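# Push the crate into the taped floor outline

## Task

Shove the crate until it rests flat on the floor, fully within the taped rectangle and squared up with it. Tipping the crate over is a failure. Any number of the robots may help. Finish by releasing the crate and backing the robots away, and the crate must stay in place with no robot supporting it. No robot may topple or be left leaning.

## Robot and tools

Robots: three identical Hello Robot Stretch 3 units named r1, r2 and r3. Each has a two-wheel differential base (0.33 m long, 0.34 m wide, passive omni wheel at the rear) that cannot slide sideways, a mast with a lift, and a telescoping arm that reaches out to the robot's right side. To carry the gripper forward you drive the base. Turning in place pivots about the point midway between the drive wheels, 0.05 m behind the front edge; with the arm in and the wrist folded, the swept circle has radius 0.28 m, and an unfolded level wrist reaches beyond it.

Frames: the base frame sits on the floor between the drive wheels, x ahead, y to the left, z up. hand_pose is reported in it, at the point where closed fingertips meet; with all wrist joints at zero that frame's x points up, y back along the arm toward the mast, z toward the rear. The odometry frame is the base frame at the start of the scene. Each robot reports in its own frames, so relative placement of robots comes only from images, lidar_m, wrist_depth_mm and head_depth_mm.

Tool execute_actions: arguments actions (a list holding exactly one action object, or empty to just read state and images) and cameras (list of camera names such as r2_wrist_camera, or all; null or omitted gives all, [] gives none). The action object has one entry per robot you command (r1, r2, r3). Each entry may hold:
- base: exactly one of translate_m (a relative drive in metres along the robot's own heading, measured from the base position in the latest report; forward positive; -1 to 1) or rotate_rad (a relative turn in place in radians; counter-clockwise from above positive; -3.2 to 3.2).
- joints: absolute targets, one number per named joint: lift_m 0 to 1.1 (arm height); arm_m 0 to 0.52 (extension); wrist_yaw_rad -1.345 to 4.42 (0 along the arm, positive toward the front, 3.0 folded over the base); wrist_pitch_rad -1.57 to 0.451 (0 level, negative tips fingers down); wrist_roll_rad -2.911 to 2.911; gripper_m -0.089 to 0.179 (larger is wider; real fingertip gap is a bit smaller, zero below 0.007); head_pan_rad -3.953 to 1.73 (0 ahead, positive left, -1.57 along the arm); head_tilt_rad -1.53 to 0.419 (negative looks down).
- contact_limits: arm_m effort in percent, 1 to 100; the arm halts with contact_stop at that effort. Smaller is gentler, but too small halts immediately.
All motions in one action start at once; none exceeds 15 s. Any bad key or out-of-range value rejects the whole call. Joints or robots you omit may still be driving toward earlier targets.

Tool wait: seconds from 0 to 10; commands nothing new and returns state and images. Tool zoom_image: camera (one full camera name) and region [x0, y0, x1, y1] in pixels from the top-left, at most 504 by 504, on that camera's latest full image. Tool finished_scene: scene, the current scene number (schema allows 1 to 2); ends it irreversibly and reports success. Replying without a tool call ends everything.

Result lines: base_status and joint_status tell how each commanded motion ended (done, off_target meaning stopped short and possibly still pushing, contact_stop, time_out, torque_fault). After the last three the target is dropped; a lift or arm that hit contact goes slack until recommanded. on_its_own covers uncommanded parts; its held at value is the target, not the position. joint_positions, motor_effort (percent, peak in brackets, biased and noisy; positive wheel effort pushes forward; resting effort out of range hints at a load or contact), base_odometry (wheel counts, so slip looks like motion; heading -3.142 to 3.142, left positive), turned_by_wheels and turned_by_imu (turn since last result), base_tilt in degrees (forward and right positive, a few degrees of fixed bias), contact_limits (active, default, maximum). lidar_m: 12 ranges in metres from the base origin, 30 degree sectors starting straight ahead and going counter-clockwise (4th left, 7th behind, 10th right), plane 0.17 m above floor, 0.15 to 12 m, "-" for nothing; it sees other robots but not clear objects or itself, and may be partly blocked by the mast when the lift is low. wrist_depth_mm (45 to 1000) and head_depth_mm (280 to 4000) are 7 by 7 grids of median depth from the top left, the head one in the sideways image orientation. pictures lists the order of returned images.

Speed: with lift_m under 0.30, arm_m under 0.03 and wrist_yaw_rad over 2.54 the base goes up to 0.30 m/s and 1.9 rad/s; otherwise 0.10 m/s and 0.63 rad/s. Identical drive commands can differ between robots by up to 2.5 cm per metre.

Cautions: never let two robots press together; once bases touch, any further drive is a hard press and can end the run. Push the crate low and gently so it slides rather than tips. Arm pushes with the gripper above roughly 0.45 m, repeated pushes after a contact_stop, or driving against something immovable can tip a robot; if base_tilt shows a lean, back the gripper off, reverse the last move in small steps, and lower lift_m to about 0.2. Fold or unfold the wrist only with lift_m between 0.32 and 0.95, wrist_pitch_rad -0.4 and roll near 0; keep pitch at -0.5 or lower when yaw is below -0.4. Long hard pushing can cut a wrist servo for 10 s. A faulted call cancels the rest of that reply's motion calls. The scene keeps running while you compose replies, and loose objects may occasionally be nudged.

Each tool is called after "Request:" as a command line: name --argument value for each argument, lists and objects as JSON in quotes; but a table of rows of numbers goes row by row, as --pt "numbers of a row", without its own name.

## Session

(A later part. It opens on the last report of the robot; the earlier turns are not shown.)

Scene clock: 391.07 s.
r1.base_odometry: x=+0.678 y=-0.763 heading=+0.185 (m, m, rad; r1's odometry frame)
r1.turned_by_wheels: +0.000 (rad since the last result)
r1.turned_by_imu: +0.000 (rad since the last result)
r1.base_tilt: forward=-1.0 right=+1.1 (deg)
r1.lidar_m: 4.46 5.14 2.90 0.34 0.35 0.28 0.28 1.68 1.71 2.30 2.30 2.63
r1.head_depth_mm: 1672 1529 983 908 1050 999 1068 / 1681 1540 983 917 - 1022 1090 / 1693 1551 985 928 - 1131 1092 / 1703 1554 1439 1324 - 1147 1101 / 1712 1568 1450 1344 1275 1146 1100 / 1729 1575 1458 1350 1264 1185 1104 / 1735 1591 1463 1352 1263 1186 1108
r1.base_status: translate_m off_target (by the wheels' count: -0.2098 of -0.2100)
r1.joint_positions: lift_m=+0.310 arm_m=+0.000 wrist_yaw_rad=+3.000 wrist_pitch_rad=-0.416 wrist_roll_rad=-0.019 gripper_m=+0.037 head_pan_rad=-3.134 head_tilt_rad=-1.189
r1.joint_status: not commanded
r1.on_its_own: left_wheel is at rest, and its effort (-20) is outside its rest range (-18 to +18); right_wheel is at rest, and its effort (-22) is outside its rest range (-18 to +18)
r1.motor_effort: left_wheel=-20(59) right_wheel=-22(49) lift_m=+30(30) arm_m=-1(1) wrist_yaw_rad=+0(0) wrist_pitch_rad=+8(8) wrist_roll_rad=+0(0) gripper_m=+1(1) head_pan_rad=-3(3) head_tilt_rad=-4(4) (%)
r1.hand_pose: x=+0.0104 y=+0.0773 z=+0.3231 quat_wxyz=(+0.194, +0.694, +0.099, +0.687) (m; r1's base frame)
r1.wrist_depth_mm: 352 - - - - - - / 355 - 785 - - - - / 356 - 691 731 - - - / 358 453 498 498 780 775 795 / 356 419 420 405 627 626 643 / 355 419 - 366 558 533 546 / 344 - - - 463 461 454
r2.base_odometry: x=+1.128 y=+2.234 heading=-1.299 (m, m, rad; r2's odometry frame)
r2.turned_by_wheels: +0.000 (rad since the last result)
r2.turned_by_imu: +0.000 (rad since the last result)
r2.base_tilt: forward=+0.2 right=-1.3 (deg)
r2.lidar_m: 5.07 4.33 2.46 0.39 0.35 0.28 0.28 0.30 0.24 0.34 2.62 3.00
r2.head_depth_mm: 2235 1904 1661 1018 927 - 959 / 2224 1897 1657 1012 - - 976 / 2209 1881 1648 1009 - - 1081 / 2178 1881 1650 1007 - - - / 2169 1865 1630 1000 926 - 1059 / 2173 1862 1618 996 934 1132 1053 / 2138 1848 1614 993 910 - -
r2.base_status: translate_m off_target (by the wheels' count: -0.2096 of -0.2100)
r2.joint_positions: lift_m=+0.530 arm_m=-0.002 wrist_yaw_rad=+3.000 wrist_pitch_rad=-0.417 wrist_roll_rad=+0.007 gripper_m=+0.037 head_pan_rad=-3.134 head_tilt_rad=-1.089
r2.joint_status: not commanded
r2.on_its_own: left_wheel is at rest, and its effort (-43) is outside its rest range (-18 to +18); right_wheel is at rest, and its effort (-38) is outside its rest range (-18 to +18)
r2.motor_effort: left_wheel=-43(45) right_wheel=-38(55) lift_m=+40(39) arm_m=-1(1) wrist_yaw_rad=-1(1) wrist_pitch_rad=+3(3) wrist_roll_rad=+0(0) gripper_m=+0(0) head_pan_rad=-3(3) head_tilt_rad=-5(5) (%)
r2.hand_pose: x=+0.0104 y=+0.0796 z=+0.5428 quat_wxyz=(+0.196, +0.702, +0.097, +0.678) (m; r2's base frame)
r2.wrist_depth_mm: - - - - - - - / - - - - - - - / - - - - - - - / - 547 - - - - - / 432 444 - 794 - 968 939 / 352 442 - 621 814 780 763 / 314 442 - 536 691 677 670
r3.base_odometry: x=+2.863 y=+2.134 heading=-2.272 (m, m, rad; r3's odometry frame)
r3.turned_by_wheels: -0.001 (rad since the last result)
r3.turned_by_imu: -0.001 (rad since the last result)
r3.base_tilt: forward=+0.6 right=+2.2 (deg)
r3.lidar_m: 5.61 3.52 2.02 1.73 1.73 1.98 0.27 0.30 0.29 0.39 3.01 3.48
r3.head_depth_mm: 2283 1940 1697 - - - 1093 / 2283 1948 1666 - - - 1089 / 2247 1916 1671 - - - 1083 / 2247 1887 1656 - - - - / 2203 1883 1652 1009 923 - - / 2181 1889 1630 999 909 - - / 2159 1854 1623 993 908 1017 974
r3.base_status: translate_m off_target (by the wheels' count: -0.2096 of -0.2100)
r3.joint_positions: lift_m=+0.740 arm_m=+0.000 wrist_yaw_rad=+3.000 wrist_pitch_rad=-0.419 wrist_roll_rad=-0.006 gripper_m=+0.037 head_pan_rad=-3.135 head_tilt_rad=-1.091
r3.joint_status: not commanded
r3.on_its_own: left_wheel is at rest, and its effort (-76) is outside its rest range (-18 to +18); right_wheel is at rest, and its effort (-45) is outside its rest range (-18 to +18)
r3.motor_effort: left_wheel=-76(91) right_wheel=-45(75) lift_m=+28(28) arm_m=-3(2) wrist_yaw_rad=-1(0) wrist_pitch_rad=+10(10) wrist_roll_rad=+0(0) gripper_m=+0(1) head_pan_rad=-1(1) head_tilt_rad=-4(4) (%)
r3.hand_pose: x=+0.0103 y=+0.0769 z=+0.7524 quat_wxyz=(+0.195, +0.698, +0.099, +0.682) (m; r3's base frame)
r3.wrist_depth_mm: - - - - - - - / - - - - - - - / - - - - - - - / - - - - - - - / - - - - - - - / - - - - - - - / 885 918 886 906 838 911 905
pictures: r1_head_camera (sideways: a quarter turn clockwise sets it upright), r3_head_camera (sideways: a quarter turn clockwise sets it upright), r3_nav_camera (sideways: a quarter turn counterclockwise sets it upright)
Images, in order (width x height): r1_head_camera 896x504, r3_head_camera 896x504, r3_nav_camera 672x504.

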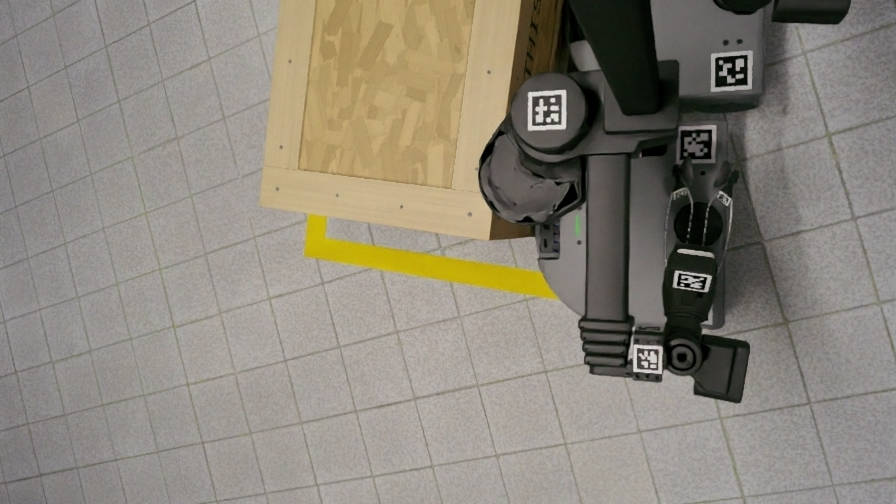

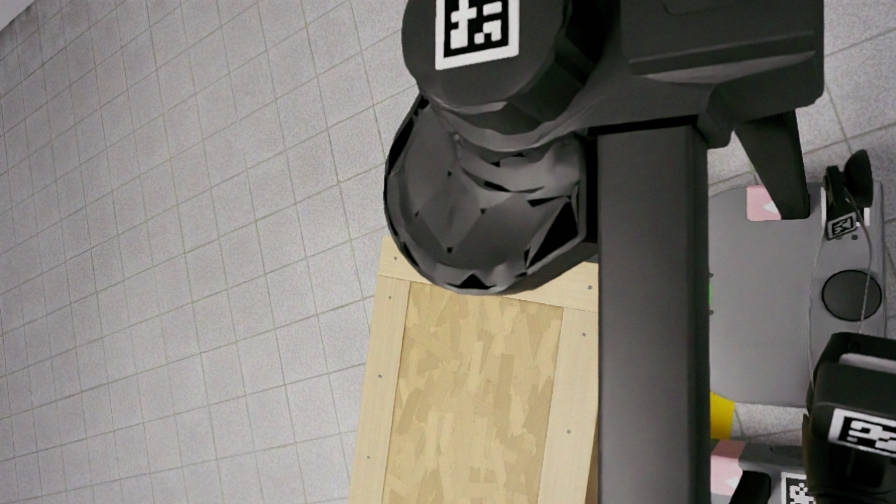

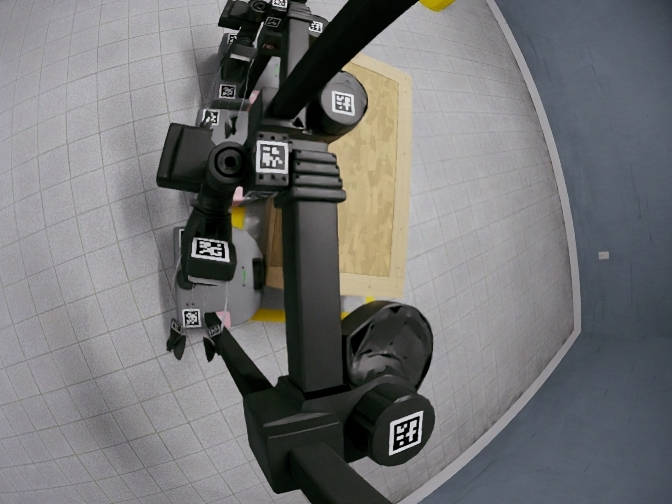

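Request:
execute_actions --actions '[{"r1":{"base":{"translate_m":0.5},"joints":{"head_tilt_rad":-0.9}},"r2":{"base":{"translate_m":0.5},"joints":{"head_tilt_rad":-0.9}},"r3":{"base":{"translate_m":0.5},"joints":{"head_tilt_rad":-0.9,"head_pan_rad":-3.5}}}]' --cameras '["r1_head_camera","r2_head_camera","r3_head_camera"]'

Scene clock: 399.73 s.
r1.base_odometry: x=+1.169 y=-0.671 heading=+0.185 (m, m, rad; r1's odometry frame)
r1.turned_by_wheels: +0.000 (rad since the last result)
r1.turned_by_imu: +0.004 (rad since the last result)
r1.base_tilt: forward=-1.1 right=+1.1 (deg)
r1.lidar_m: 4.24 5.43 3.06 0.34 0.97 0.78 0.77 2.07 2.52 2.16 2.17 2.48
r1.head_depth_mm: 2729 2176 1254 1143 1341 1198 978 / 2762 2190 1259 1186 1358 1246 - / 2776 2205 1267 1219 1360 1249 - / 2817 2225 1831 1544 1377 1229 - / 2772 2232 1861 1579 1369 1220 - / 2719 2260 1862 1588 1385 1224 1114 / 2700 2285 1874 1589 1391 1229 1101
r1.base_status: done
r1.joint_positions: lift_m=+0.310 arm_m=+0.000 wrist_yaw_rad=+3.000 wrist_pitch_rad=-0.416 wrist_roll_rad=-0.019 gripper_m=+0.037 head_pan_rad=-3.134 head_tilt_rad=-0.902
r1.joint_status: all done
r1.motor_effort: left_wheel=+0(16) right_wheel=+0(20) lift_m=+30(30) arm_m=-1(1) wrist_yaw_rad=+0(1) wrist_pitch_rad=+8(7) wrist_roll_rad=+0(0) gripper_m=+1(1) head_pan_rad=-3(3) head_tilt_rad=+1(19) (%)
r1.hand_pose: x=+0.0104 y=+0.0773 z=+0.3231 quat_wxyz=(+0.194, +0.694, +0.099, +0.687) (m; r1's base frame)
r1.wrist_depth_mm: - - - - - - - / - - - - - - - / - - 711 736 - - - / 757 777 501 484 790 797 778 / 632 602 421 403 627 655 626 / 544 493 - 370 558 534 535 / 461 - - - 456 454 463
r2.base_odometry: x=+1.262 y=+1.753 heading=-1.299 (m, m, rad; r2's odometry frame)
r2.turned_by_wheels: +0.000 (rad since the last result)
r2.turned_by_imu: +0.003 (rad since the last result)
r2.base_tilt: forward=+0.2 right=-1.3 (deg)
r2.lidar_m: 4.85 4.62 2.63 0.40 2.25 0.77 0.77 0.83 0.24 0.34 2.49 2.85
r2.head_depth_mm: 3127 2580 2039 1567 1436 1253 - / 3299 2551 2028 1202 1382 1327 - / 3188 2518 1392 1211 1381 - - / 3126 2534 1378 1213 1402 - - / 3021 2508 1378 1224 1393 1237 - / 2990 2459 1372 1231 1398 1238 1147 / 2891 2458 1972 1254 1398 1239 989
r2.base_status: done
r2.joint_positions: lift_m=+0.530 arm_m=-0.002 wrist_yaw_rad=+3.000 wrist_pitch_rad=-0.417 wrist_roll_rad=+0.007 gripper_m=+0.037 head_pan_rad=-3.134 head_tilt_rad=-0.902
r2.joint_status: all done
r2.motor_effort: left_wheel=-1(41) right_wheel=+1(36) lift_m=+39(40) arm_m=+0(1) wrist_yaw_rad=+0(2) wrist_pitch_rad=+3(3) wrist_roll_rad=+0(0) gripper_m=+1(0) head_pan_rad=-3(3) head_tilt_rad=+1(16) (%)
r2.hand_pose: x=+0.0104 y=+0.0796 z=+0.5428 quat_wxyz=(+0.196, +0.702, +0.097, +0.678) (m; r2's base frame)
r2.wrist_depth_mm: - - - - - - - / - - - - - - - / - - - - - - - / - - - - - - - / - - - 735 - 964 938 / 862 844 - 598 839 804 765 / 736 691 - 543 679 659 672
r3.base_odometry: x=+2.541 y=+1.752 heading=-2.272 (m, m, rad; r3's odometry frame)
r3.turned_by_wheels: +0.000 (rad since the last result)
r3.turned_by_imu: +0.002 (rad since the last result)
r3.base_tilt: forward=+0.5 right=+2.2 (deg)
r3.lidar_m: 5.16 3.84 2.18 1.86 1.86 2.14 0.77 0.84 0.30 0.40 2.89 3.32
r3.head_depth_mm: 1924 2126 2079 1727 1500 - - / 2115 2350 2083 1722 - - - / 2361 2508 2054 1732 - - - / 2634 2566 2034 1695 - - - / 3005 2538 2023 1685 - - - / 3243 2507 1985 1663 - 1201 - / 3126 2497 1989 1150 1319 1244 -
r3.base_status: done
r3.joint_positions: lift_m=+0.740 arm_m=+0.000 wrist_yaw_rad=+3.000 wrist_pitch_rad=-0.419 wrist_roll_rad=-0.006 gripper_m=+0.037 head_pan_rad=-3.493 head_tilt_rad=-0.902
r3.joint_status: all done
r3.motor_effort: left_wheel=+0(70) right_wheel=+1(44) lift_m=+29(28) arm_m=-2(2) wrist_yaw_rad=-1(1) wrist_pitch_rad=+10(10) wrist_roll_rad=+0(0) gripper_m=+0(1) head_pan_rad=-2(20) head_tilt_rad=+0(19) (%)
r3.hand_pose: x=+0.0103 y=+0.0769 z=+0.7524 quat_wxyz=(+0.195, +0.698, +0.099, +0.682) (m; r3's base frame)
r3.wrist_depth_mm: - - - - - - - / - - - - - - - / - - - - - - - / - - - - - - - / - - - - - - - / - - - - - - - / 862 901 882 923 907 919 912
pictures: r1_head_camera (sideways: a quarter turn clockwise sets it upright), r2_head_camera (sideways: a quarter turn clockwise sets it upright), r3_head_camera (sideways: a quarter turn clockwise sets it upright)
Images, in order (width x height): r1_head_camera 896x504, r2_head_camera 896x504, r3_head_camera 896x504.

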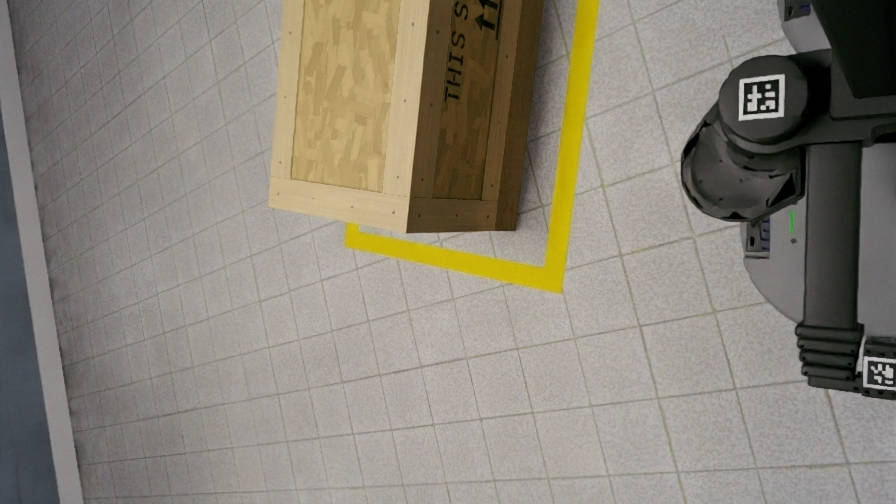

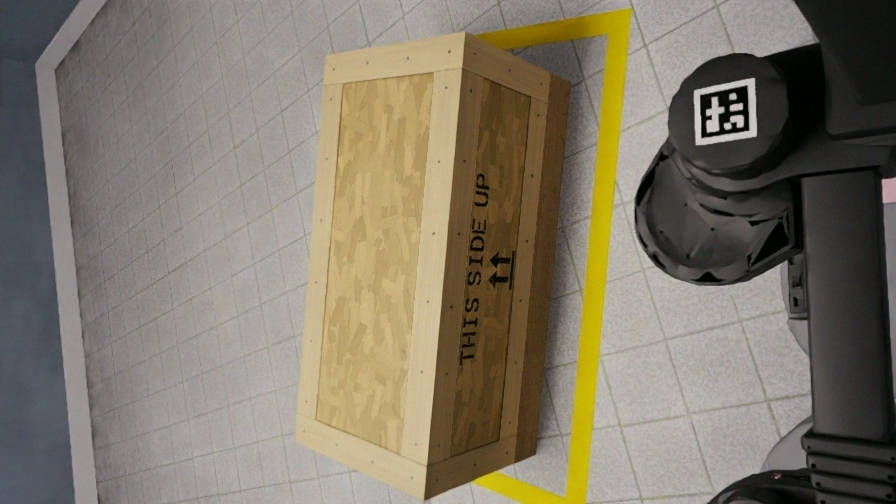

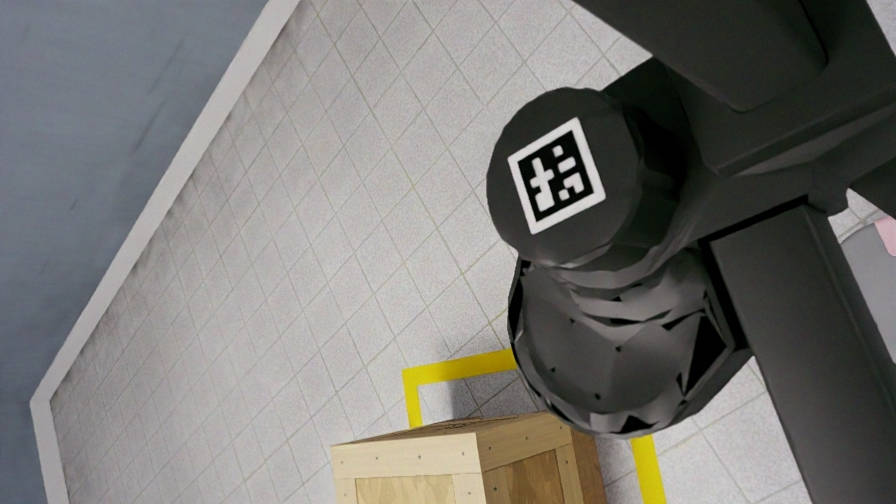

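Good: inside and aligned.

Request:
finished_scene --scene 1

The scene is finished: the task was done.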